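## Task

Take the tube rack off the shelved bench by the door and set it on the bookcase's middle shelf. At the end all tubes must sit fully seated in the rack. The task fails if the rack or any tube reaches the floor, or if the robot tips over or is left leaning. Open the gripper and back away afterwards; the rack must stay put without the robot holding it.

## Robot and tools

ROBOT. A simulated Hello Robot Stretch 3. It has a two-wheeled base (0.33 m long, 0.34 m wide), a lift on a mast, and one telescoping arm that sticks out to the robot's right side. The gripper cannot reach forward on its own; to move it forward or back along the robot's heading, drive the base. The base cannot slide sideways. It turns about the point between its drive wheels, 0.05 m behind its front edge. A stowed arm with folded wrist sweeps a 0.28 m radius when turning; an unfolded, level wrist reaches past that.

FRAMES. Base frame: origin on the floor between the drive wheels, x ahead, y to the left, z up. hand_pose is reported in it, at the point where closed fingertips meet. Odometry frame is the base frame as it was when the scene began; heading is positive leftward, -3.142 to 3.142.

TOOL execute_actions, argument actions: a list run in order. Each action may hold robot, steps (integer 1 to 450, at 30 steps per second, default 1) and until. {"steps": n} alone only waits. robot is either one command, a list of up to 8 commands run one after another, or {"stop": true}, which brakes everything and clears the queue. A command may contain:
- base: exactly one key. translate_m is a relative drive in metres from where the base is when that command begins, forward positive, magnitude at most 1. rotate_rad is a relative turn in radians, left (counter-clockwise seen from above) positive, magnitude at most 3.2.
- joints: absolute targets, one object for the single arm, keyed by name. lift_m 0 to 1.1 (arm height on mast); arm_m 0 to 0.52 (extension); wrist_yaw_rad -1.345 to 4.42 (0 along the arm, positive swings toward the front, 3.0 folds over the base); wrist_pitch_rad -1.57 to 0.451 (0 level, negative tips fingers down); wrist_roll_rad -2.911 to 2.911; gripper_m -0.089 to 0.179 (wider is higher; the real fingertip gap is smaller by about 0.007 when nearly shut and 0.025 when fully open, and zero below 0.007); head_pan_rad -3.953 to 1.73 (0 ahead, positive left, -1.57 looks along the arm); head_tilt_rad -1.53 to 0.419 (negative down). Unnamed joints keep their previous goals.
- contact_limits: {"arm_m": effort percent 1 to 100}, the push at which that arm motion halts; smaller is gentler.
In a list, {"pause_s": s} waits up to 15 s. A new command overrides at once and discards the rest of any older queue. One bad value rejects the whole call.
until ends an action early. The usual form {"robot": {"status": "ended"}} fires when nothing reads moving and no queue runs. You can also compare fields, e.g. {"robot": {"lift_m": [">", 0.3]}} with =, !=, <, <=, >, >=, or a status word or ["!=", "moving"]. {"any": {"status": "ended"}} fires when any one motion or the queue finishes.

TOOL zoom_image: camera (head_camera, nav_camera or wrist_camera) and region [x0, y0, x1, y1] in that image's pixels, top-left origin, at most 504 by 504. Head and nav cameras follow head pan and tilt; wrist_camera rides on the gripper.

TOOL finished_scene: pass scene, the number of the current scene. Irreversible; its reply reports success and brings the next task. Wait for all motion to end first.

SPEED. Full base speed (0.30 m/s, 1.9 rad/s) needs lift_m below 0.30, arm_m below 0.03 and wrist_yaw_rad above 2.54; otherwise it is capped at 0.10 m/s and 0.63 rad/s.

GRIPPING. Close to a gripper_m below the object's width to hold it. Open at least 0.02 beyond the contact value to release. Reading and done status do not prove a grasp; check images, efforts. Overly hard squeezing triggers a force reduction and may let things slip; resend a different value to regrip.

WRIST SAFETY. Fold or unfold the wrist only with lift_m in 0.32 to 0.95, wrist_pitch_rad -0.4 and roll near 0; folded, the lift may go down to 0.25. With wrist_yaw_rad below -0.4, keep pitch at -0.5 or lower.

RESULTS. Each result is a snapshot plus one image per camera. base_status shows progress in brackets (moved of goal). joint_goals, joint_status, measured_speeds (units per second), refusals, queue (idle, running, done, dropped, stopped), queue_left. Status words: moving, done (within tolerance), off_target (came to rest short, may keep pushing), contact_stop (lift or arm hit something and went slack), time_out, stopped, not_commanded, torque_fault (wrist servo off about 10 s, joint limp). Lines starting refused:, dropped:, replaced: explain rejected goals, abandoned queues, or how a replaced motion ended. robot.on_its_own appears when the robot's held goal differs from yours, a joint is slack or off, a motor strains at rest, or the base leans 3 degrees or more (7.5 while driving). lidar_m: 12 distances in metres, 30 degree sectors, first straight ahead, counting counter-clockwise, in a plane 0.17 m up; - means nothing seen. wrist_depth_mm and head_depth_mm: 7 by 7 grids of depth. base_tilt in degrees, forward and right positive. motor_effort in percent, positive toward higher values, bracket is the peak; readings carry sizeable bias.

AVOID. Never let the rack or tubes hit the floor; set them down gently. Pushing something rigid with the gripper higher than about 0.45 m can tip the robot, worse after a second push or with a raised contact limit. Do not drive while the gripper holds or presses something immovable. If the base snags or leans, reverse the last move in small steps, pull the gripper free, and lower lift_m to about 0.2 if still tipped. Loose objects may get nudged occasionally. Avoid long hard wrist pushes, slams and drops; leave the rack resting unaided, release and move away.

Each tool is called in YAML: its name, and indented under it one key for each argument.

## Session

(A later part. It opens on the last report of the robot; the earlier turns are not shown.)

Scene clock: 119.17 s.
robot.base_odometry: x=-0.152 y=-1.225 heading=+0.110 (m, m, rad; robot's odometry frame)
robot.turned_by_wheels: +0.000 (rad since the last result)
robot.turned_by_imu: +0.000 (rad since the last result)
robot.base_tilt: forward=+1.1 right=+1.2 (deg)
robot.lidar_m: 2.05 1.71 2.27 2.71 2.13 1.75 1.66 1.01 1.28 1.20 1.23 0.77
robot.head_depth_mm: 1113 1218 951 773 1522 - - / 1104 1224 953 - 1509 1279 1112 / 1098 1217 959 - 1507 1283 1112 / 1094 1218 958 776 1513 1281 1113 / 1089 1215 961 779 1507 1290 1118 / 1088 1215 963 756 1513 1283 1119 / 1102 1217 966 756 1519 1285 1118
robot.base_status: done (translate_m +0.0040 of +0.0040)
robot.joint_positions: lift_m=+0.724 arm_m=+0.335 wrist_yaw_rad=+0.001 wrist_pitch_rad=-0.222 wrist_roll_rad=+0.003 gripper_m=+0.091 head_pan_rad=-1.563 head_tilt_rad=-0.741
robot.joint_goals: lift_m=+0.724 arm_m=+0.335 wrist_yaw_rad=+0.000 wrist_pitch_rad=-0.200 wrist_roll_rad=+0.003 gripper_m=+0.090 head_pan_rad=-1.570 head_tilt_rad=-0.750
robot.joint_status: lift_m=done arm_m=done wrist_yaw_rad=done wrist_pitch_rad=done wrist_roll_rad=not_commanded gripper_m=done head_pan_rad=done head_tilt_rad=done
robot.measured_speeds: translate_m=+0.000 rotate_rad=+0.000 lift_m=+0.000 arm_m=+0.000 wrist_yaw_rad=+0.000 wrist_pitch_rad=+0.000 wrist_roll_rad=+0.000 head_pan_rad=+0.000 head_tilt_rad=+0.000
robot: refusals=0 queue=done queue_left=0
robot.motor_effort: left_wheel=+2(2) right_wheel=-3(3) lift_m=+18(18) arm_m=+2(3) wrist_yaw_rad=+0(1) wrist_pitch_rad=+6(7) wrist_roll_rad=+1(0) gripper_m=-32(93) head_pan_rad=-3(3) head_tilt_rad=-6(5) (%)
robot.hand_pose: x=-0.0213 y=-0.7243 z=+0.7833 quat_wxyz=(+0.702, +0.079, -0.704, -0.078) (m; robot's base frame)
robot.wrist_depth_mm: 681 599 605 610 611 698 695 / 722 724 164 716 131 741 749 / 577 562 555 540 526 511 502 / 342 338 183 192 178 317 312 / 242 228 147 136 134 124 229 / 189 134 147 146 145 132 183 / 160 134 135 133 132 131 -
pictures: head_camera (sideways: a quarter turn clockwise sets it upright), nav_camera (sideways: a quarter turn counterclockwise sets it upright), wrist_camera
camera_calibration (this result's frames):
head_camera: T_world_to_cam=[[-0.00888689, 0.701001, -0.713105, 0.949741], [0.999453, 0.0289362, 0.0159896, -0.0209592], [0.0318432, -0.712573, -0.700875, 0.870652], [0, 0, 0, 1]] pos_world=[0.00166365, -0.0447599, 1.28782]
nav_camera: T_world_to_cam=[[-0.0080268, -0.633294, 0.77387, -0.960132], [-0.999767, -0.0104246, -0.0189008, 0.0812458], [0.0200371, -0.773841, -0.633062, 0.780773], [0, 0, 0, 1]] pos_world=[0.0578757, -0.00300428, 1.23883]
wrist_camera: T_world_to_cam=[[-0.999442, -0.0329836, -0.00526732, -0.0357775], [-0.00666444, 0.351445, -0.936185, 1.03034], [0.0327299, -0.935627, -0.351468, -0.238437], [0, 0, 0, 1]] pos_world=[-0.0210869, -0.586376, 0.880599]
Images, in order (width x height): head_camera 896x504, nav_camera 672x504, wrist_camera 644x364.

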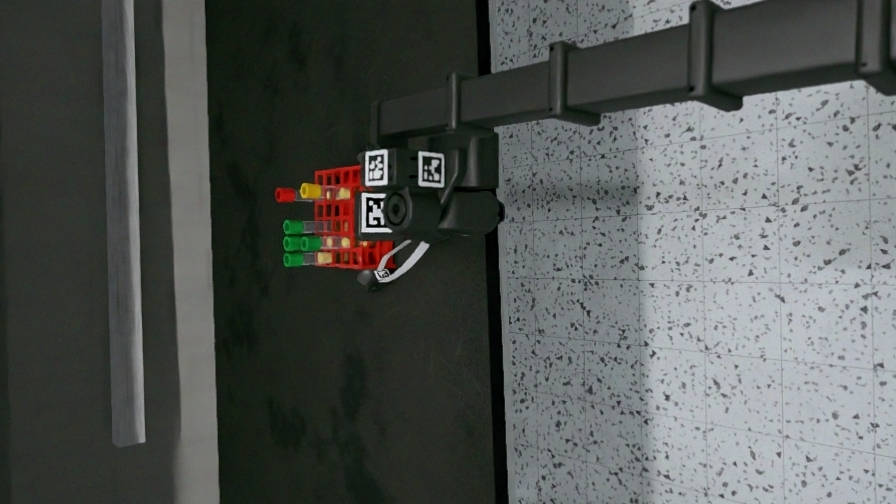

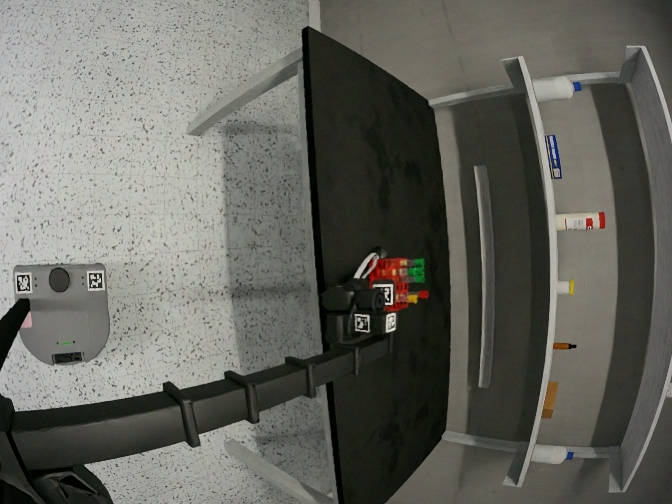

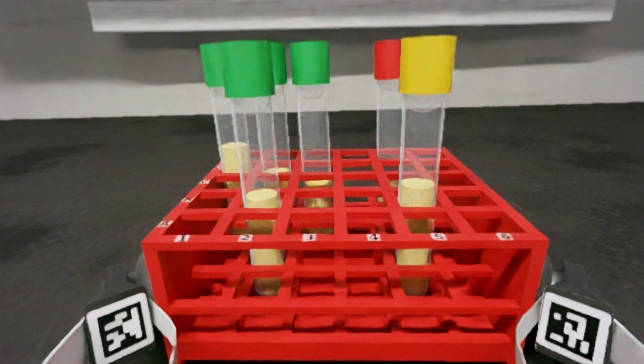

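execute_actions:
  actions:
    - {"robot":[{"joints":{"gripper_m":0.179}},{"joints":{"arm_m":0.31,"lift_m":0.80}},{"joints":{"lift_m":0.88,"wrist_pitch_rad":-0.8}},{"joints":{"arm_m":0.435}}],"steps":450,"until":{"robot":{"status":"ended"}}}

Scene clock: 152.17 s.
robot.base_odometry: x=-0.152 y=-1.225 heading=+0.110 (m, m, rad; robot's odometry frame)
robot.turned_by_wheels: +0.000 (rad since the last result)
robot.turned_by_imu: +0.000 (rad since the last result)
robot.base_tilt: forward=+1.1 right=+1.1 (deg)
robot.lidar_m: 2.05 1.71 2.27 2.71 2.12 1.74 1.66 1.01 1.27 1.20 1.22 0.77
robot.head_depth_mm: 1109 1228 - - 1446 1266 1113 / 1102 1206 917 772 1508 1279 1107 / 1096 - 873 777 1505 1282 1111 / 1097 1219 923 777 1509 1280 1118 / 1086 1210 959 778 1515 1286 1115 / 1085 1212 965 756 1518 1289 1112 / 1104 1209 969 758 1521 1285 1118
robot.base_status: done (translate_m +0.0040 of +0.0040)
robot.joint_positions: lift_m=+0.880 arm_m=+0.435 wrist_yaw_rad=+0.001 wrist_pitch_rad=-0.809 wrist_roll_rad=+0.003 gripper_m=+0.179 head_pan_rad=-1.563 head_tilt_rad=-0.741
robot.joint_goals: lift_m=+0.880 arm_m=+0.435 wrist_yaw_rad=+0.000 wrist_pitch_rad=-0.800 wrist_roll_rad=+0.003 gripper_m=+0.179 head_pan_rad=-1.570 head_tilt_rad=-0.750
robot.joint_status: lift_m=done arm_m=done wrist_yaw_rad=done wrist_pitch_rad=done wrist_roll_rad=not_commanded gripper_m=done head_pan_rad=done head_tilt_rad=done
robot.measured_speeds: translate_m=+0.000 rotate_rad=+0.000 lift_m=+0.000 arm_m=+0.000 wrist_yaw_rad=+0.000 wrist_pitch_rad=+0.000 wrist_roll_rad=+0.000 head_pan_rad=+0.000 head_tilt_rad=+0.000
robot: refusals=0 queue=done queue_left=0
robot.motor_effort: left_wheel=+2(2) right_wheel=-2(3) lift_m=+39(44) arm_m=+3(4) wrist_yaw_rad=-1(1) wrist_pitch_rad=+3(7) wrist_roll_rad=+1(1) gripper_m=+0(83) head_pan_rad=-3(3) head_tilt_rad=-6(6) (%)
robot.hand_pose: x=-0.0214 y=-0.7389 z=+0.8162 quat_wxyz=(+0.649, +0.278, -0.651, -0.279) (m; robot's base frame)
robot.wrist_depth_mm: 398 393 382 376 371 366 363 / 339 337 328 328 315 320 313 / 300 290 128 131 276 283 280 / 266 262 182 191 192 253 250 / 240 238 104 184 103 228 227 / 220 216 153 179 148 206 - / - 194 164 165 146 168 -
pictures: head_camera (sideways: a quarter turn clockwise sets it upright), nav_camera (sideways: a quarter turn counterclockwise sets it upright), wrist_camera
camera_calibration (this result's frames):
head_camera: T_world_to_cam=[[-0.00888717, 0.701016, -0.71309, 0.949722], [0.999453, 0.0289361, 0.01599, -0.0209598], [0.0318433, -0.712558, -0.70089, 0.870671], [0, 0, 0, 1]] pos_world=[0.00166365, -0.0447596, 1.28782]
nav_camera: T_world_to_cam=[[-0.00802653, -0.63331, 0.773857, -0.960115], [-0.999767, -0.0104245, -0.0189009, 0.0812459], [0.0200372, -0.773828, -0.633079, 0.780794], [0, 0, 0, 1]] pos_world=[0.0578757, -0.00300294, 1.23883]
wrist_camera: T_world_to_cam=[[-0.999464, -0.0242453, -0.0220017, -0.0161534], [-0.00682823, 0.811599, -0.584175, 1.11898], [0.03202, -0.583712, -0.811329, 0.394774], [0, 0, 0, 1]] pos_world=[-0.0211447, -0.678119, 0.973616]
Images, in order (width x height): head_camera 896x504, nav_camera 672x504, wrist_camera 644x364.

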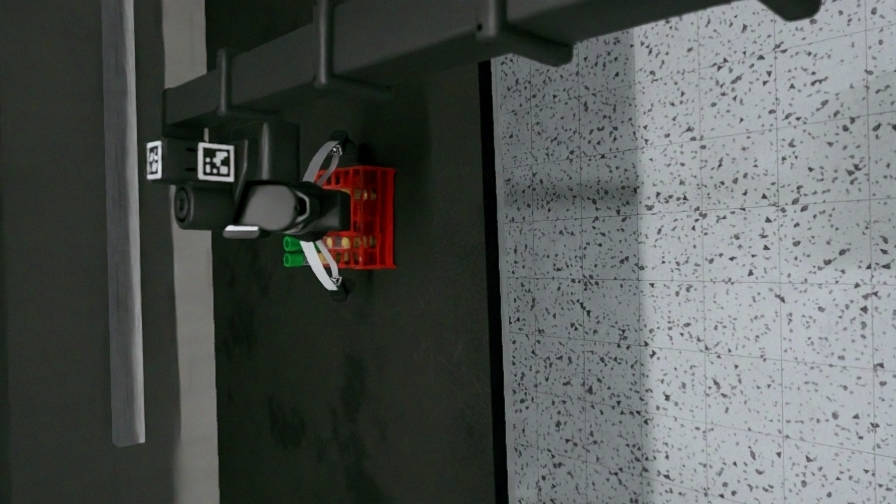

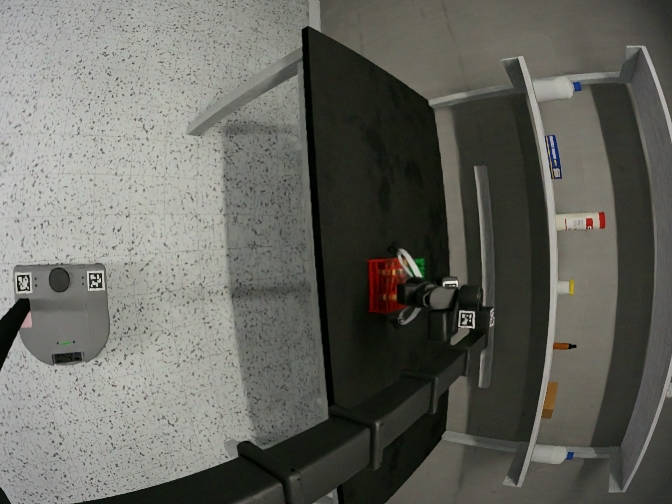

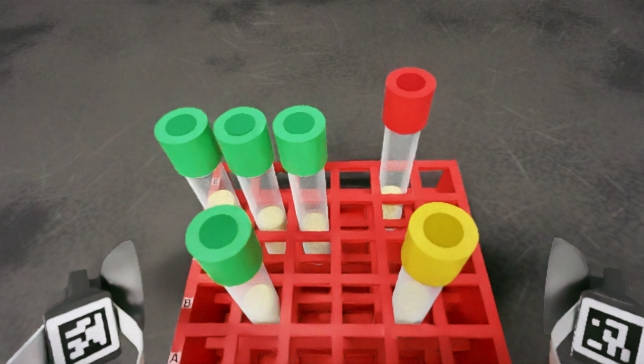

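execute_actions:
  actions:
    - {"robot":[{"joints":{"arm_m":0.453}},{"joints":{"lift_m":0.846}}],"steps":450,"until":{"robot":{"status":"ended"}}}

Scene clock: 163.13 s.
robot.base_odometry: x=-0.152 y=-1.225 heading=+0.110 (m, m, rad; robot's odometry frame)
robot.turned_by_wheels: +0.000 (rad since the last result)
robot.turned_by_imu: +0.000 (rad since the last result)
robot.base_tilt: forward=+1.0 right=+1.1 (deg)
robot.lidar_m: 2.05 1.71 2.27 2.71 2.12 1.75 1.66 1.01 1.27 1.20 1.22 0.77
robot.head_depth_mm: 1108 1222 992 - - 1254 1088 / 1109 1220 - 773 1509 1284 1114 / 1102 1225 - 775 1513 1283 1116 / 1099 1215 917 777 1512 1284 1113 / 1088 1220 963 780 1506 1284 1116 / 1087 1216 964 756 1517 1290 1117 / 1103 1210 967 759 1516 1284 1115
robot.base_status: done (translate_m +0.0040 of +0.0040)
robot.joint_positions: lift_m=+0.847 arm_m=+0.453 wrist_yaw_rad=+0.001 wrist_pitch_rad=-0.794 wrist_roll_rad=+0.003 gripper_m=+0.179 head_pan_rad=-1.563 head_tilt_rad=-0.741
robot.joint_goals: lift_m=+0.846 arm_m=+0.453 wrist_yaw_rad=+0.000 wrist_pitch_rad=-0.800 wrist_roll_rad=+0.003 gripper_m=+0.179 head_pan_rad=-1.570 head_tilt_rad=-0.750
robot.joint_status: lift_m=done arm_m=done wrist_yaw_rad=done wrist_pitch_rad=done wrist_roll_rad=not_commanded gripper_m=done head_pan_rad=done head_tilt_rad=done
robot.measured_speeds: translate_m=+0.000 rotate_rad=+0.000 lift_m=+0.000 arm_m=+0.000 wrist_yaw_rad=+0.000 wrist_pitch_rad=+0.000 wrist_roll_rad=+0.000 head_pan_rad=+0.000 head_tilt_rad=+0.000
robot: refusals=0 queue=done queue_left=0
robot.motor_effort: left_wheel=+3(4) right_wheel=-5(6) lift_m=+13(39) arm_m=+3(3) wrist_yaw_rad=-1(1) wrist_pitch_rad=-2(3) wrist_roll_rad=+0(1) gripper_m=+0(0) head_pan_rad=-3(3) head_tilt_rad=-6(6) (%)
robot.hand_pose: x=-0.0214 y=-0.7600 z=+0.7857 quat_wxyz=(+0.651, +0.274, -0.653, -0.274) (m; robot's base frame)
robot.wrist_depth_mm: 350 343 338 332 327 324 319 / 299 291 287 284 108 279 276 / 260 93 92 96 247 245 243 / 229 224 157 159 157 214 217 / 207 70 135 140 139 66 196 / 190 63 76 154 128 62 181 / - 123 115 142 115 115 -
pictures: head_camera (sideways: a quarter turn clockwise sets it upright), nav_camera (sideways: a quarter turn counterclockwise sets it upright), wrist_camera
camera_calibration (this result's frames):
head_camera: T_world_to_cam=[[-0.00888701, 0.701016, -0.71309, 0.949722], [0.999453, 0.0289358, 0.01599, -0.0209598], [0.0318431, -0.712558, -0.70089, 0.870671], [0, 0, 0, 1]] pos_world=[0.00166364, -0.0447596, 1.28782]
nav_camera: T_world_to_cam=[[-0.00802668, -0.63331, 0.773857, -0.960115], [-0.999767, -0.0104242, -0.0189009, 0.0812459], [0.020037, -0.773828, -0.633079, 0.780794], [0, 0, 0, 1]] pos_world=[0.0578757, -0.00300295, 1.23883]
wrist_camera: T_world_to_cam=[[-0.999454, -0.0248511, -0.0217768, -0.0179022], [-0.00695856, 0.802574, -0.596512, 1.12112], [0.0323015, -0.596035, -0.802309, 0.34131], [0, 0, 0, 1]] pos_world=[-0.0211159, -0.696794, 0.942208]
Images, in order (width x height): head_camera 896x504, nav_camera 672x504, wrist_camera 644x364.

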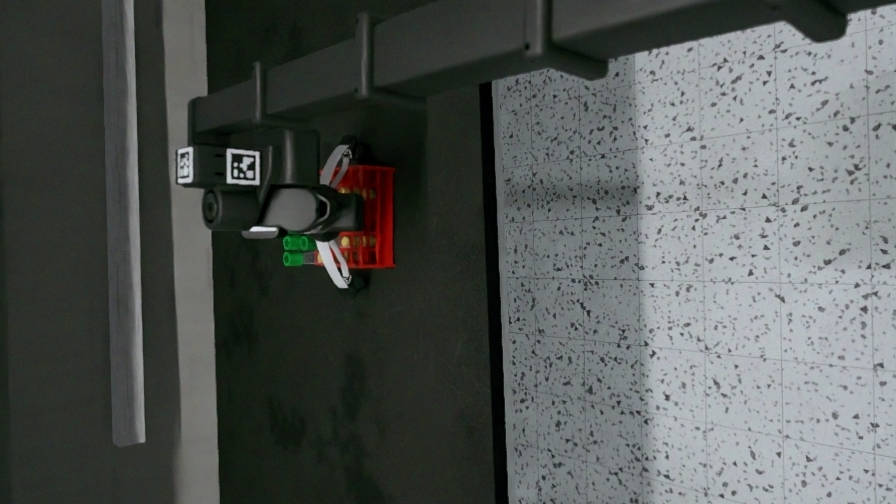

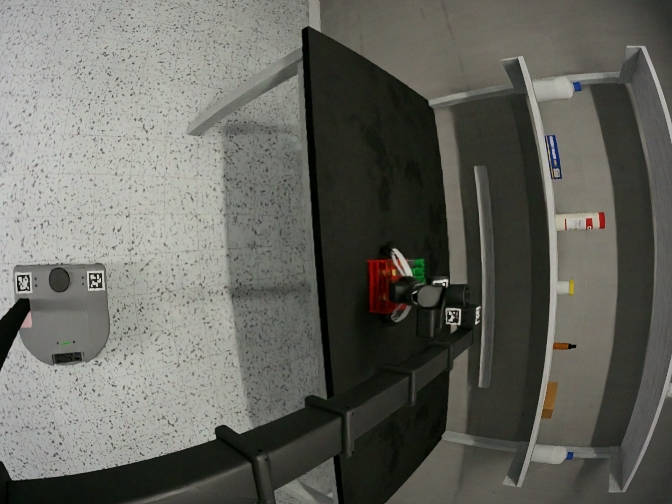

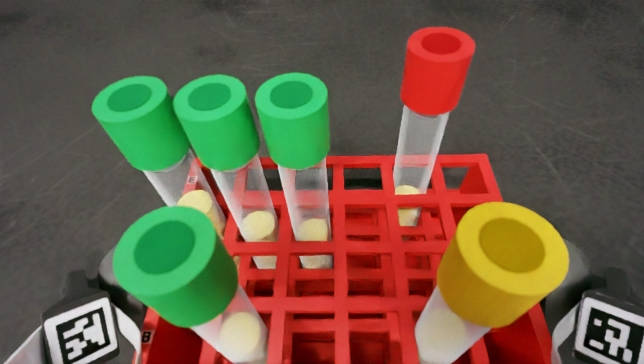

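zoom_image:
  camera: "head_camera"
  region: [240, 120, 430, 310]

Region (240, 120, 430, 310) of head_camera's 896x504 image, scaled by 2.653, with more detail than that image has.

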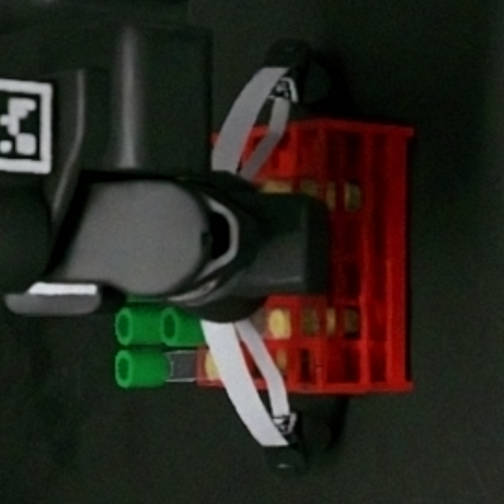

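execute_actions:
  actions:
    - {"robot":[{"joints":{"lift_m":0.853}},{"joints":{"gripper_m":0.09}}],"steps":200,"until":{"robot":{"status":"ended"}}}

Scene clock: 168.77 s.
robot.base_odometry: x=-0.152 y=-1.225 heading=+0.110 (m, m, rad; robot's odometry frame)
robot.turned_by_wheels: +0.000 (rad since the last result)
robot.turned_by_imu: +0.000 (rad since the last result)
robot.base_tilt: forward=+1.0 right=+1.2 (deg)
robot.lidar_m: 2.05 1.71 2.27 2.70 2.12 1.74 1.66 1.01 1.28 1.20 1.23 0.77
robot.head_depth_mm: 1111 1226 989 - - 1265 1094 / 1105 1225 885 774 1508 1272 1114 / 1097 1223 856 775 1504 1281 1110 / 1098 1217 927 778 1506 1283 1114 / 1088 1216 962 781 1513 1283 1117 / 1086 1212 965 756 1516 1286 1121 / 1102 1210 967 757 1523 1287 1120
robot.base_status: done (translate_m +0.0040 of +0.0040)
robot.joint_positions: lift_m=+0.853 arm_m=+0.453 wrist_yaw_rad=+0.001 wrist_pitch_rad=-0.777 wrist_roll_rad=+0.003 gripper_m=+0.091 head_pan_rad=-1.563 head_tilt_rad=-0.741
robot.joint_goals: lift_m=+0.853 arm_m=+0.453 wrist_yaw_rad=+0.000 wrist_pitch_rad=-0.800 wrist_roll_rad=+0.003 gripper_m=+0.090 head_pan_rad=-1.570 head_tilt_rad=-0.750
robot.joint_status: lift_m=done arm_m=done wrist_yaw_rad=done wrist_pitch_rad=done wrist_roll_rad=not_commanded gripper_m=done head_pan_rad=done head_tilt_rad=done
robot.measured_speeds: translate_m=+0.000 rotate_rad=+0.000 lift_m=+0.000 arm_m=+0.000 wrist_yaw_rad=+0.000 wrist_pitch_rad=+0.000 wrist_roll_rad=+0.000 head_pan_rad=+0.000 head_tilt_rad=+0.000
robot: refusals=0 queue=done queue_left=0
robot.motor_effort: left_wheel=+2(4) right_wheel=-3(5) lift_m=+31(38) arm_m=+2(3) wrist_yaw_rad=-1(1) wrist_pitch_rad=-7(8) wrist_roll_rad=+0(0) gripper_m=-33(91) head_pan_rad=-3(3) head_tilt_rad=-5(7) (%)
robot.hand_pose: x=-0.0214 y=-0.7634 z=+0.7947 quat_wxyz=(+0.654, +0.268, -0.655, -0.268) (m; robot's base frame)
robot.wrist_depth_mm: 374 373 368 360 355 350 345 / 322 314 313 307 288 302 296 / 277 102 100 104 252 262 260 / 243 230 109 164 230 232 231 / 218 217 149 158 153 152 207 / 199 72 76 161 138 69 192 / 183 121 120 127 122 117 -
pictures: head_camera (sideways: a quarter turn clockwise sets it upright), nav_camera (sideways: a quarter turn counterclockwise sets it upright), wrist_camera
camera_calibration (this result's frames):
head_camera: T_world_to_cam=[[-0.00888722, 0.701023, -0.713084, 0.949713], [0.999453, 0.0289359, 0.0159902, -0.02096], [0.0318432, -0.712552, -0.700896, 0.87068], [0, 0, 0, 1]] pos_world=[0.00166365, -0.0447595, 1.28782]
nav_camera: T_world_to_cam=[[-0.00802647, -0.633317, 0.773851, -0.960107], [-0.999767, -0.0104243, -0.0189009, 0.0812459], [0.0200371, -0.773822, -0.633086, 0.780804], [0, 0, 0, 1]] pos_world=[0.0578757, -0.00300236, 1.23883]
wrist_camera: T_world_to_cam=[[-0.999453, -0.0252337, -0.0213605, -0.0184074], [-0.00696497, 0.792308, -0.610082, 1.13218], [0.0323187, -0.6096, -0.79205, 0.328036], [0, 0, 0, 1]] pos_world=[-0.0211135, -0.697529, 0.950151]
Images, in order (width x height): head_camera 896x504, nav_camera 672x504, wrist_camera 644x364.

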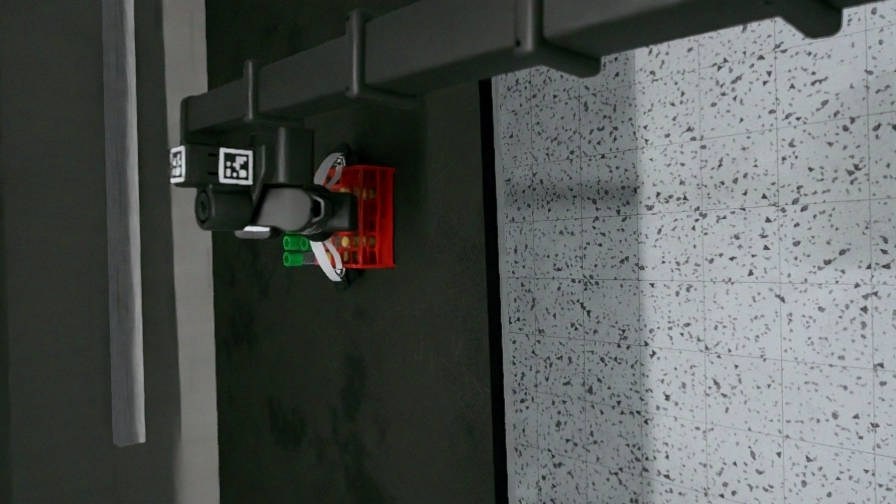

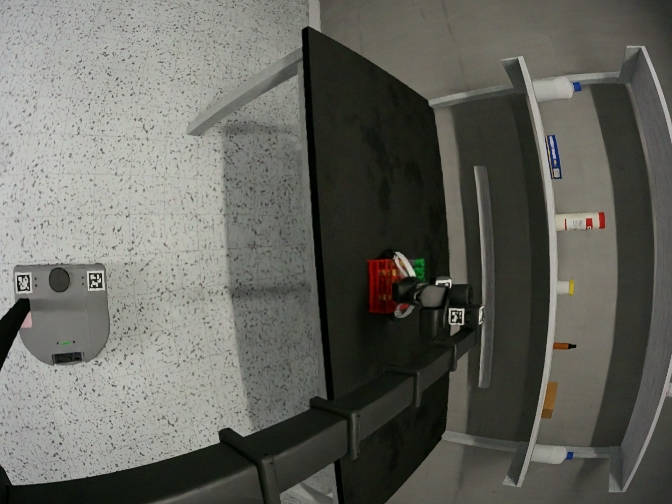

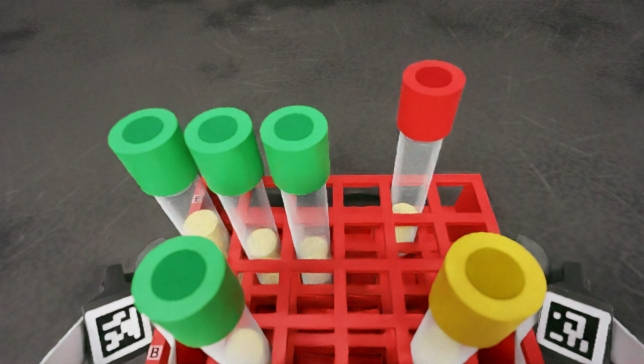

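Test lift by 2 cm.

execute_actions:
  actions:
    - {"robot":{"joints":{"lift_m":0.88}},"steps":200,"until":{"robot":{"status":"ended"}}}
    - {"steps":15}

zoom_image:
  camera: "head_camera"
  region: [220, 110, 430, 320]

Scene clock: 172.63 s.
robot.base_odometry: x=-0.152 y=-1.225 heading=+0.110 (m, m, rad; robot's odometry frame)
robot.turned_by_wheels: +0.000 (rad since the last result)
robot.turned_by_imu: +0.000 (rad since the last result)
robot.base_tilt: forward=+1.1 right=+1.1 (deg)
robot.lidar_m: 2.05 1.71 2.27 2.70 2.12 1.74 1.66 1.01 1.27 1.20 1.22 0.77
robot.head_depth_mm: 1113 1225 - - 1449 1260 1108 / 1102 1198 919 773 1504 1280 1113 / 1103 - 817 775 1508 1280 1112 / 1093 1218 822 775 1504 1278 1117 / 1087 1215 963 778 1514 1282 1114 / 1083 1215 964 756 1514 1289 1119 / 1100 1207 968 758 1517 1289 1119
robot.base_status: done (translate_m +0.0040 of +0.0040)
robot.joint_positions: lift_m=+0.880 arm_m=+0.453 wrist_yaw_rad=+0.001 wrist_pitch_rad=-0.823 wrist_roll_rad=+0.003 gripper_m=+0.094 head_pan_rad=-1.563 head_tilt_rad=-0.741
robot.joint_goals: lift_m=+0.880 arm_m=+0.453 wrist_yaw_rad=+0.000 wrist_pitch_rad=-0.800 wrist_roll_rad=+0.003 gripper_m=+0.093 head_pan_rad=-1.570 head_tilt_rad=-0.750
robot.joint_status: lift_m=done arm_m=done wrist_yaw_rad=done wrist_pitch_rad=done wrist_roll_rad=not_commanded gripper_m=done head_pan_rad=done head_tilt_rad=done
robot.measured_speeds: translate_m=+0.000 rotate_rad=+0.000 lift_m=+0.000 arm_m=+0.000 wrist_yaw_rad=+0.000 wrist_pitch_rad=+0.000 wrist_roll_rad=+0.000 head_pan_rad=+0.000 head_tilt_rad=+0.000
robot: refusals=0 queue=done queue_left=0
robot.motor_effort: left_wheel=+2(2) right_wheel=-3(4) lift_m=+41(40) arm_m=+2(3) wrist_yaw_rad=-1(1) wrist_pitch_rad=+7(8) wrist_roll_rad=+0(0) gripper_m=-20(24) head_pan_rad=-3(3) head_tilt_rad=-6(5) (%)
robot.hand_pose: x=-0.0214 y=-0.7542 z=+0.8139 quat_wxyz=(+0.647, +0.283, -0.649, -0.283) (m; robot's base frame)
robot.wrist_depth_mm: 381 376 373 366 361 357 352 / 326 327 323 322 301 308 309 / 290 286 283 281 112 274 275 / 261 91 91 97 182 248 246 / 237 233 146 150 149 171 224 / 214 73 146 160 157 70 208 / 201 67 75 150 125 66 189
pictures: head_camera (sideways: a quarter turn clockwise sets it upright), nav_camera (sideways: a quarter turn counterclockwise sets it upright), wrist_camera
camera_calibration (this result's frames):
head_camera: T_world_to_cam=[[-0.00888722, 0.701023, -0.713084, 0.949713], [0.999453, 0.0289359, 0.0159902, -0.02096], [0.0318432, -0.712552, -0.700897, 0.87068], [0, 0, 0, 1]] pos_world=[0.00166365, -0.0447595, 1.28782]
nav_camera: T_world_to_cam=[[-0.00802647, -0.633317, 0.773851, -0.960107], [-0.999767, -0.0104243, -0.0189009, 0.0812459], [0.0200371, -0.773822, -0.633086, 0.780804], [0, 0, 0, 1]] pos_world=[0.0578757, -0.00300235, 1.23883]
wrist_camera: T_world_to_cam=[[-0.999455, -0.0242, -0.0224435, -0.0161202], [-0.00697478, 0.819501, -0.573035, 1.12698], [0.0322599, -0.572566, -0.819223, 0.398878], [0, 0, 0, 1]] pos_world=[-0.0211188, -0.69557, 0.97221]
Images, in order (width x height): head_camera 896x504, nav_camera 672x504, wrist_camera 644x364.

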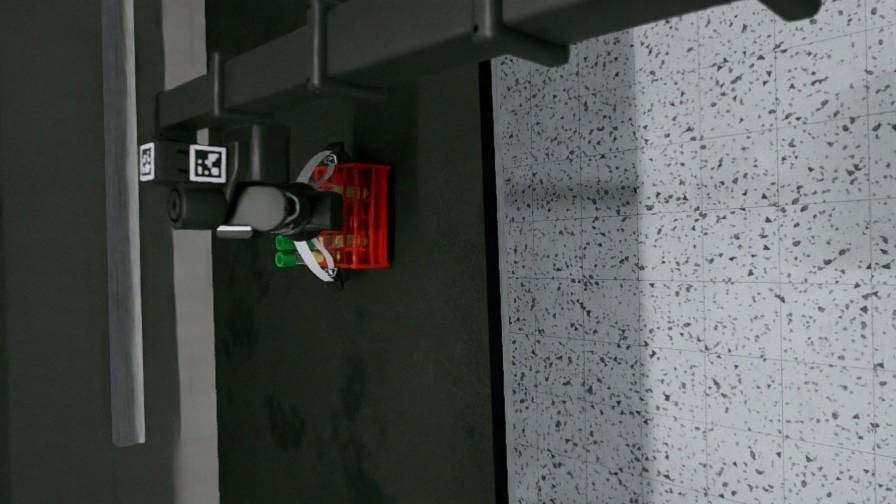

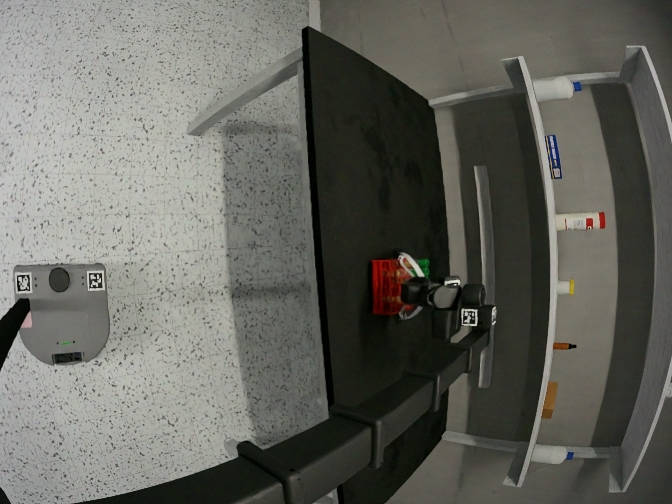

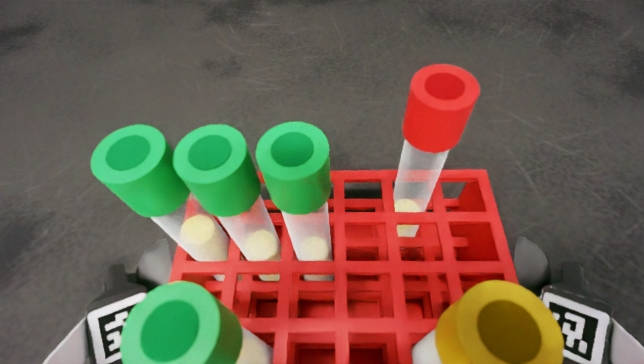

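Region (220, 110, 430, 320) of head_camera's 896x504 image, scaled by 2.400, with more detail than that image has.

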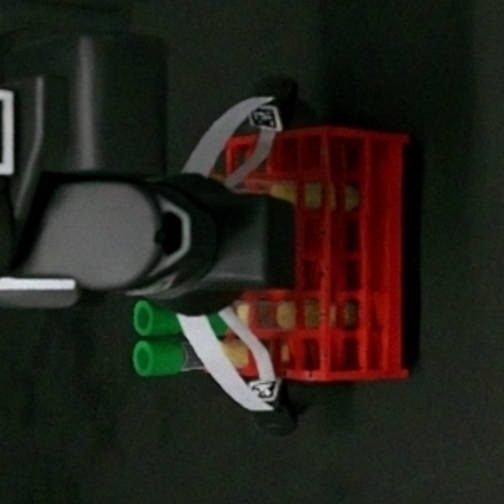

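execute_actions:
  actions:
    - {"robot":{"joints":{"lift_m":0.91}},"steps":200,"until":{"robot":{"status":"ended"}}}
    - {"steps":15}

zoom_image:
  camera: "head_camera"
  region: [200, 110, 410, 320]

Scene clock: 179.87 s.
robot.base_odometry: x=-0.152 y=-1.225 heading=+0.110 (m, m, rad; robot's odometry frame)
robot.turned_by_wheels: +0.000 (rad since the last result)
robot.turned_by_imu: +0.000 (rad since the last result)
robot.base_tilt: forward=+1.0 right=+1.2 (deg)
robot.lidar_m: 2.05 1.71 2.27 2.70 2.13 1.74 1.66 1.01 1.27 1.20 1.22 0.77
robot.head_depth_mm: 1111 1225 - 749 1465 1278 1109 / 1108 - 952 775 1514 1280 1111 / 1089 - 855 775 1510 1280 1114 / 1092 1222 819 777 1507 1281 1114 / 1088 1218 961 776 1507 1291 1118 / 1085 1217 965 755 1511 1290 1118 / 1106 1215 966 758 1516 1287 1118
robot.base_status: done (translate_m +0.0040 of +0.0040)
robot.joint_positions: lift_m=+0.910 arm_m=+0.453 wrist_yaw_rad=+0.001 wrist_pitch_rad=-0.824 wrist_roll_rad=+0.003 gripper_m=+0.094 head_pan_rad=-1.563 head_tilt_rad=-0.741
robot.joint_goals: lift_m=+0.910 arm_m=+0.453 wrist_yaw_rad=+0.000 wrist_pitch_rad=-0.800 wrist_roll_rad=+0.003 gripper_m=+0.093 head_pan_rad=-1.570 head_tilt_rad=-0.750
robot.joint_status: lift_m=done arm_m=done wrist_yaw_rad=done wrist_pitch_rad=done wrist_roll_rad=not_commanded gripper_m=done head_pan_rad=done head_tilt_rad=done
robot.measured_speeds: translate_m=+0.000 rotate_rad=+0.000 lift_m=+0.000 arm_m=+0.000 wrist_yaw_rad=+0.000 wrist_pitch_rad=+0.000 wrist_roll_rad=+0.000 head_pan_rad=+0.000 head_tilt_rad=+0.000
robot: refusals=0 queue=done queue_left=0
robot.motor_effort: left_wheel=+2(2) right_wheel=-3(3) lift_m=+41(43) arm_m=+2(2) wrist_yaw_rad=-1(1) wrist_pitch_rad=+7(7) wrist_roll_rad=+0(0) gripper_m=-18(19) head_pan_rad=-3(3) head_tilt_rad=-6(5) (%)
robot.hand_pose: x=-0.0214 y=-0.7540 z=+0.8438 quat_wxyz=(+0.647, +0.283, -0.648, -0.284) (m; robot's base frame)
robot.wrist_depth_mm: 436 430 422 418 409 407 401 / 375 372 370 364 345 358 351 / 331 327 325 322 112 313 313 / 297 91 90 97 182 283 283 / 270 266 146 151 149 171 256 / 246 73 146 160 157 70 239 / 229 67 75 149 125 66 217
pictures: head_camera (sideways: a quarter turn clockwise sets it upright), nav_camera (sideways: a quarter turn counterclockwise sets it upright), wrist_camera
camera_calibration (this result's frames):
head_camera: T_world_to_cam=[[-0.00888714, 0.701022, -0.713084, 0.949713], [0.999453, 0.0289358, 0.0159902, -0.02096], [0.0318431, -0.712552, -0.700896, 0.870679], [0, 0, 0, 1]] pos_world=[0.00166365, -0.0447595, 1.28782]
nav_camera: T_world_to_cam=[[-0.00802655, -0.633317, 0.773851, -0.960108], [-0.999767, -0.0104242, -0.0189009, 0.0812459], [0.020037, -0.773822, -0.633086, 0.780803], [0, 0, 0, 1]] pos_world=[0.0578757, -0.00300238, 1.23883]
wrist_camera: T_world_to_cam=[[-0.999455, -0.0241785, -0.0224647, -0.015412], [-0.00697482, 0.82003, -0.572278, 1.14369], [0.0322585, -0.571809, -0.819752, 0.424457], [0, 0, 0, 1]] pos_world=[-0.0211189, -0.695527, 1.00211]
Images, in order (width x height): head_camera 896x504, nav_camera 672x504, wrist_camera 644x364.

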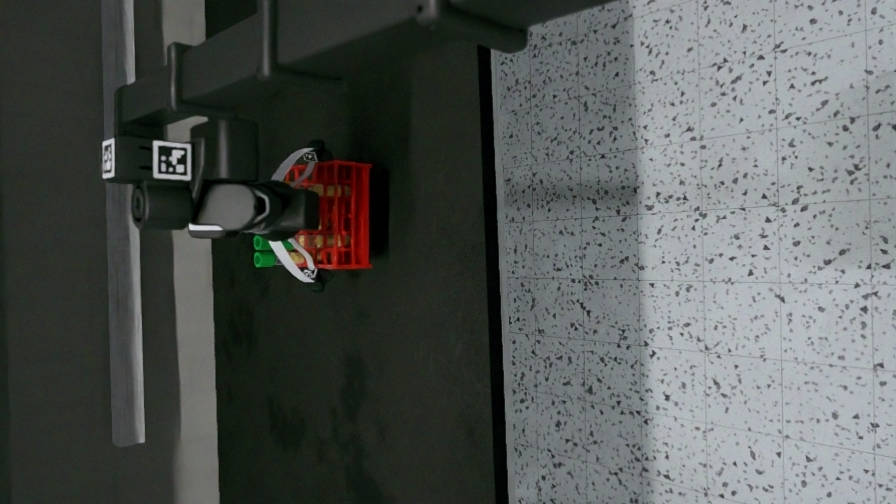

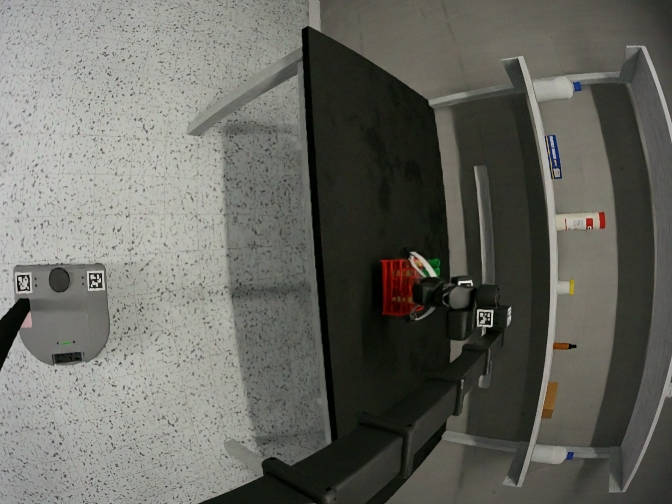

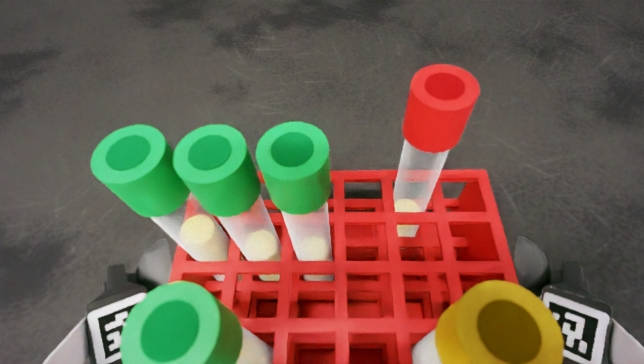

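Region (200, 110, 410, 320) of head_camera's 896x504 image, scaled by 2.400, with more detail than that image has.

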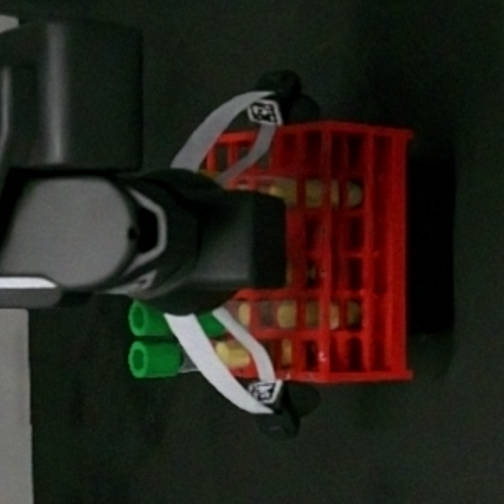

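execute_actions:
  actions:
    - {"robot":[{"joints":{"arm_m":0.02,"wrist_pitch_rad":-0.86}},{"base":{"rotate_rad":-1.115}},{"base":{"translate_m":-1.0},"joints":{"head_pan_rad":-2.2,"head_tilt_rad":-0.6}}],"steps":450,"until":{"robot":{"status":"ended"}}}
    - {"steps":300,"until":{"robot":{"status":"ended"}}}

Scene clock: 205.33 s.
robot.base_odometry: x=-0.689 y=-0.381 heading=-1.005 (m, m, rad; robot's odometry frame)
robot.turned_by_wheels: -1.115 (rad since the last result)
robot.turned_by_imu: -1.122 (rad since the last result)
robot.base_tilt: forward=+1.0 right=+1.1 (deg)
robot.lidar_m: 1.74 2.67 2.04 2.06 2.53 1.75 2.07 1.22 0.99 1.28 1.61 1.55
robot.head_depth_mm: 1101 1205 1346 1611 1552 1414 - / 1091 1168 1313 1553 1594 - - / 1079 1059 1147 1287 1504 - 1116 / 1056 1184 1343 1544 - - 1118 / 1039 1160 1302 1500 - - - / 1022 1134 1279 1466 1609 - - / 1001 1109 1246 1421 1597 - -
robot.base_status: done (translate_m -1.0000 of -1.0000)
robot.joint_positions: lift_m=+0.910 arm_m=+0.020 wrist_yaw_rad=+0.001 wrist_pitch_rad=-0.882 wrist_roll_rad=+0.003 gripper_m=+0.094 head_pan_rad=-2.193 head_tilt_rad=-0.606
robot.joint_goals: lift_m=+0.910 arm_m=+0.020 wrist_yaw_rad=+0.000 wrist_pitch_rad=-0.860 wrist_roll_rad=+0.003 gripper_m=+0.093 head_pan_rad=-2.200 head_tilt_rad=-0.600
robot.joint_status: lift_m=done arm_m=done wrist_yaw_rad=done wrist_pitch_rad=done wrist_roll_rad=not_commanded gripper_m=done head_pan_rad=done head_tilt_rad=done
robot.measured_speeds: translate_m=+0.000 rotate_rad=+0.000 lift_m=+0.000 arm_m=+0.000 wrist_yaw_rad=+0.000 wrist_pitch_rad=+0.000 wrist_roll_rad=+0.000 head_pan_rad=+0.000 head_tilt_rad=+0.000
robot: refusals=0 queue=done queue_left=0
robot.motor_effort: left_wheel=+2(7) right_wheel=-3(10) lift_m=+40(41) arm_m=-5(3) wrist_yaw_rad=-1(0) wrist_pitch_rad=+7(7) wrist_roll_rad=+0(0) gripper_m=-19(19) head_pan_rad=-3(37) head_tilt_rad=+4(21) (%)
robot.hand_pose: x=-0.0214 y=-0.3095 z=+0.8350 quat_wxyz=(+0.639, +0.302, -0.640, -0.302) (m; robot's base frame)
robot.wrist_depth_mm: - - - - - - 933 / - - - - - - 999 / - 98 96 - - - 960 / - 99 97 101 181 - 992 / - - 147 150 149 171 - / - 73 138 161 157 71 989 / 962 67 76 149 125 66 -
pictures: head_camera (sideways: a quarter turn clockwise sets it upright), nav_camera (sideways: a quarter turn counterclockwise sets it upright), wrist_camera
camera_calibration (this result's frames):
head_camera: T_world_to_cam=[[0.346118, 0.488962, -0.800699, 1.06175], [0.826029, -0.563478, 0.0129689, -0.0159712], [-0.444835, -0.66589, -0.598926, 0.740948], [0, 0, 0, 1]] pos_world=[-0.0246969, -0.0347632, 1.29412]
nav_camera: T_world_to_cam=[[-0.315532, -0.41815, 0.851816, -1.05988], [-0.815709, 0.578172, -0.0183372, 0.0793925], [-0.484828, -0.70062, -0.52352, 0.641343], [0, 0, 0, 1]] pos_world=[0.0412772, -0.0397523, 1.24003]
wrist_camera: T_world_to_cam=[[-0.999458, -0.0227761, -0.0237594, -0.00336917], [-0.00697054, 0.851991, -0.52351, 0.743297], [0.0321663, -0.523061, -0.851688, 0.713225], [0, 0, 0, 1]] pos_world=[-0.021128, -0.260299, 0.996489]
Images, in order (width x height): head_camera 896x504, nav_camera 672x504, wrist_camera 644x364.

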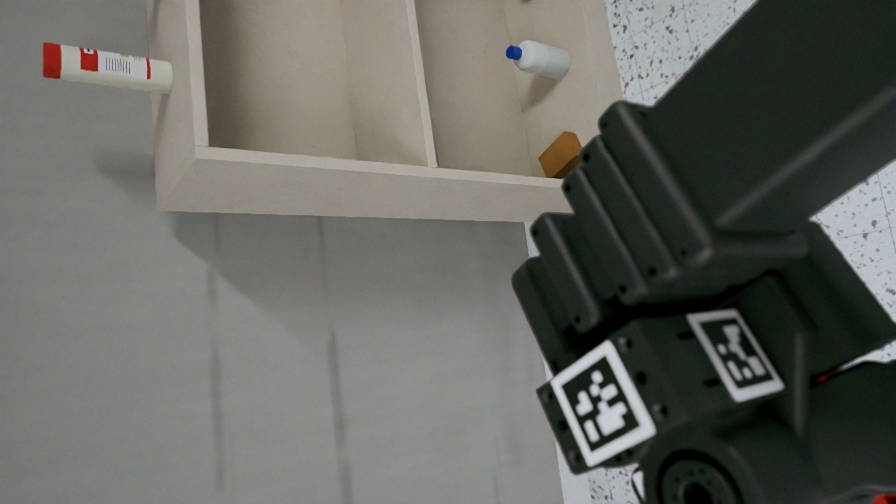

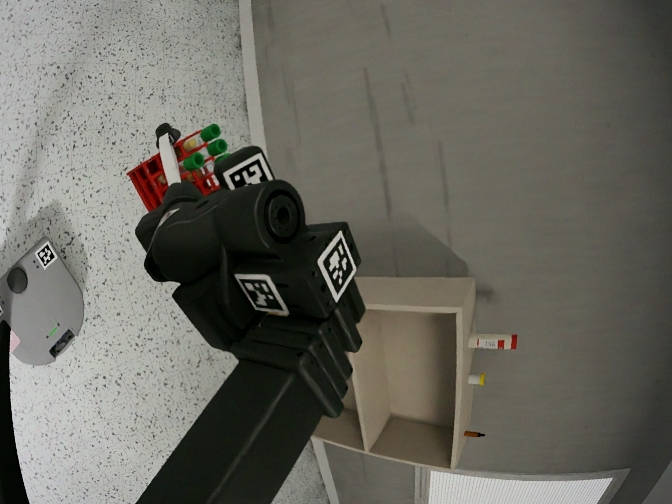

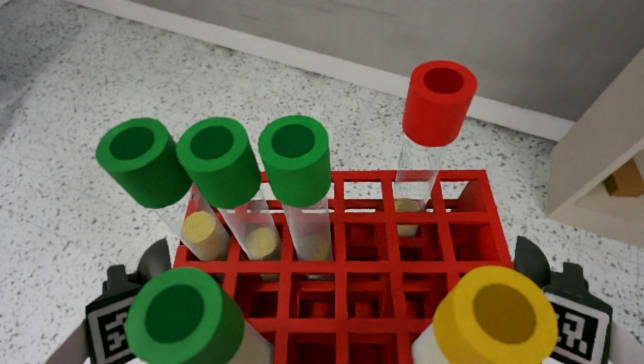

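execute_actions:
  actions:
    - {"robot":[{"base":{"translate_m":-0.80},"joints":{"lift_m":0.78,"head_pan_rad":-1.57,"head_tilt_rad":-0.75}},{"base":{"rotate_rad":-0.445}}],"steps":450,"until":{"robot":{"status":"ended"}}}

Scene clock: 219.07 s.
robot.base_odometry: x=-1.118 y=+0.295 heading=-1.450 (m, m, rad; robot's odometry frame)
robot.turned_by_wheels: -0.445 (rad since the last result)
robot.turned_by_imu: -0.450 (rad since the last result)
robot.base_tilt: forward=+1.1 right=+1.1 (deg)
robot.lidar_m: 2.23 2.54 2.48 2.35 2.37 1.37 1.03 1.43 0.74 0.69 0.74 1.29
robot.head_depth_mm: 772 681 944 930 1403 - - / 779 684 997 945 1323 - - / 778 686 993 949 1352 - - / 776 686 983 951 1355 568 1094 / 759 650 979 950 1360 1239 1116 / 773 651 966 953 1328 1261 1119 / 745 644 958 926 1160 1255 1120
robot.base_status: done (rotate_rad -0.4449 of -0.4450)
robot.joint_positions: lift_m=+0.780 arm_m=+0.020 wrist_yaw_rad=+0.001 wrist_pitch_rad=-0.882 wrist_roll_rad=+0.003 gripper_m=+0.094 head_pan_rad=-1.577 head_tilt_rad=-0.741
robot.joint_goals: lift_m=+0.780 arm_m=+0.020 wrist_yaw_rad=+0.000 wrist_pitch_rad=-0.860 wrist_roll_rad=+0.003 gripper_m=+0.093 head_pan_rad=-1.570 head_tilt_rad=-0.750
robot.joint_status: lift_m=done arm_m=done wrist_yaw_rad=done wrist_pitch_rad=done wrist_roll_rad=not_commanded gripper_m=done head_pan_rad=done head_tilt_rad=done
robot.measured_speeds: translate_m=+0.000 rotate_rad=+0.000 lift_m=+0.000 arm_m=+0.000 wrist_yaw_rad=+0.000 wrist_pitch_rad=+0.000 wrist_roll_rad=+0.000 head_pan_rad=+0.000 head_tilt_rad=+0.000
robot: refusals=0 queue=done queue_left=0
robot.motor_effort: left_wheel=+2(7) right_wheel=-3(8) lift_m=+20(42) arm_m=-5(4) wrist_yaw_rad=-1(1) wrist_pitch_rad=+7(7) wrist_roll_rad=+0(0) gripper_m=-19(19) head_pan_rad=+3(35) head_tilt_rad=-5(23) (%)
robot.hand_pose: x=-0.0214 y=-0.3095 z=+0.7059 quat_wxyz=(+0.639, +0.302, -0.640, -0.302) (m; robot's base frame)
robot.wrist_depth_mm: 399 693 712 730 739 633 501 / 571 785 819 831 825 596 963 / 639 98 97 96 925 699 - / - 97 98 100 183 976 - / 997 960 146 150 150 171 915 / 885 73 138 160 157 71 850 / 844 68 70 149 125 66 67
pictures: head_camera (sideways: a quarter turn clockwise sets it upright), nav_camera (sideways: a quarter turn counterclockwise sets it upright), wrist_camera
camera_calibration (this result's frames):
head_camera: T_world_to_cam=[[0.000702163, 0.701046, -0.713116, 0.949697], [0.999756, 0.0152632, 0.0159892, -0.0209606], [0.0220936, -0.712953, -0.700864, 0.870696], [0, 0, 0, 1]] pos_world=[0.00105183, -0.0446953, 1.28782]
nav_camera: T_world_to_cam=[[-0.0166882, -0.633113, 0.77388, -0.960093], [-0.999816, 0.00325087, -0.0189008, 0.081246], [0.00945054, -0.774053, -0.63305, 0.780822], [0, 0, 0, 1]] pos_world=[0.0578297, -0.00371318, 1.23883]
wrist_camera: T_world_to_cam=[[-0.999458, -0.0227728, -0.0237625, -0.00643454], [-0.00696701, 0.852006, -0.523485, 0.67566], [0.032167, -0.523036, -0.851703, 0.603242], [0, 0, 0, 1]] pos_world=[-0.0211282, -0.260296, 0.867328]
Images, in order (width x height): head_camera 896x504, nav_camera 672x504, wrist_camera 644x364.

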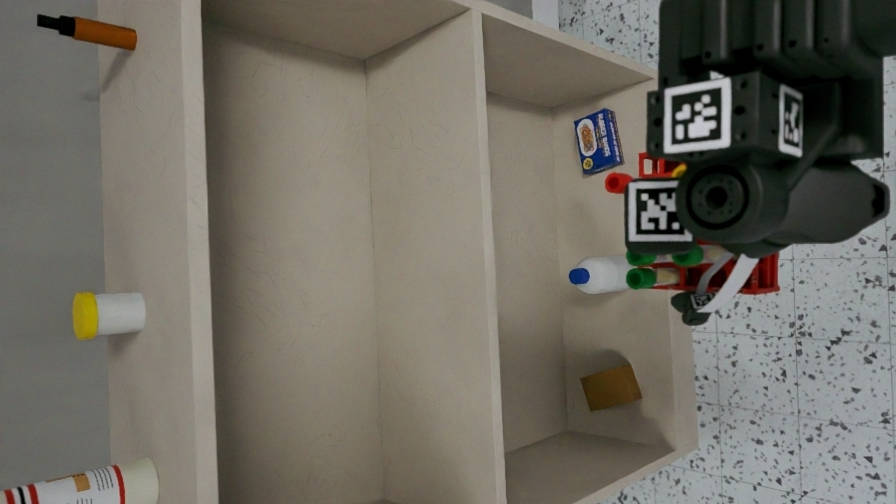

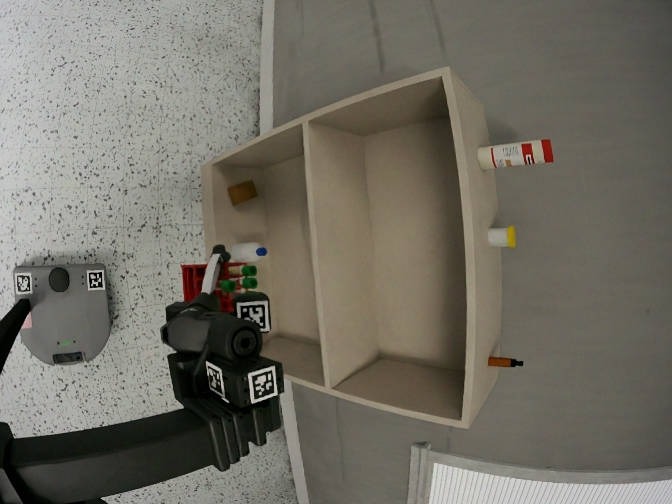

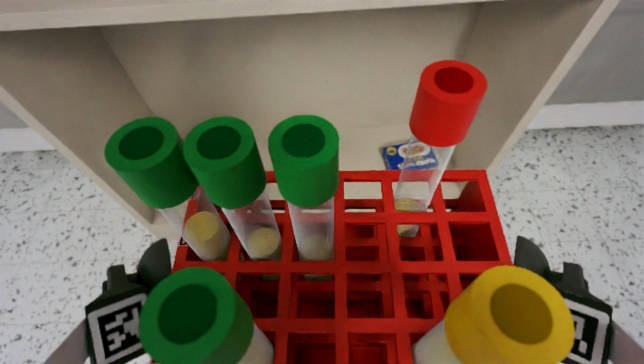

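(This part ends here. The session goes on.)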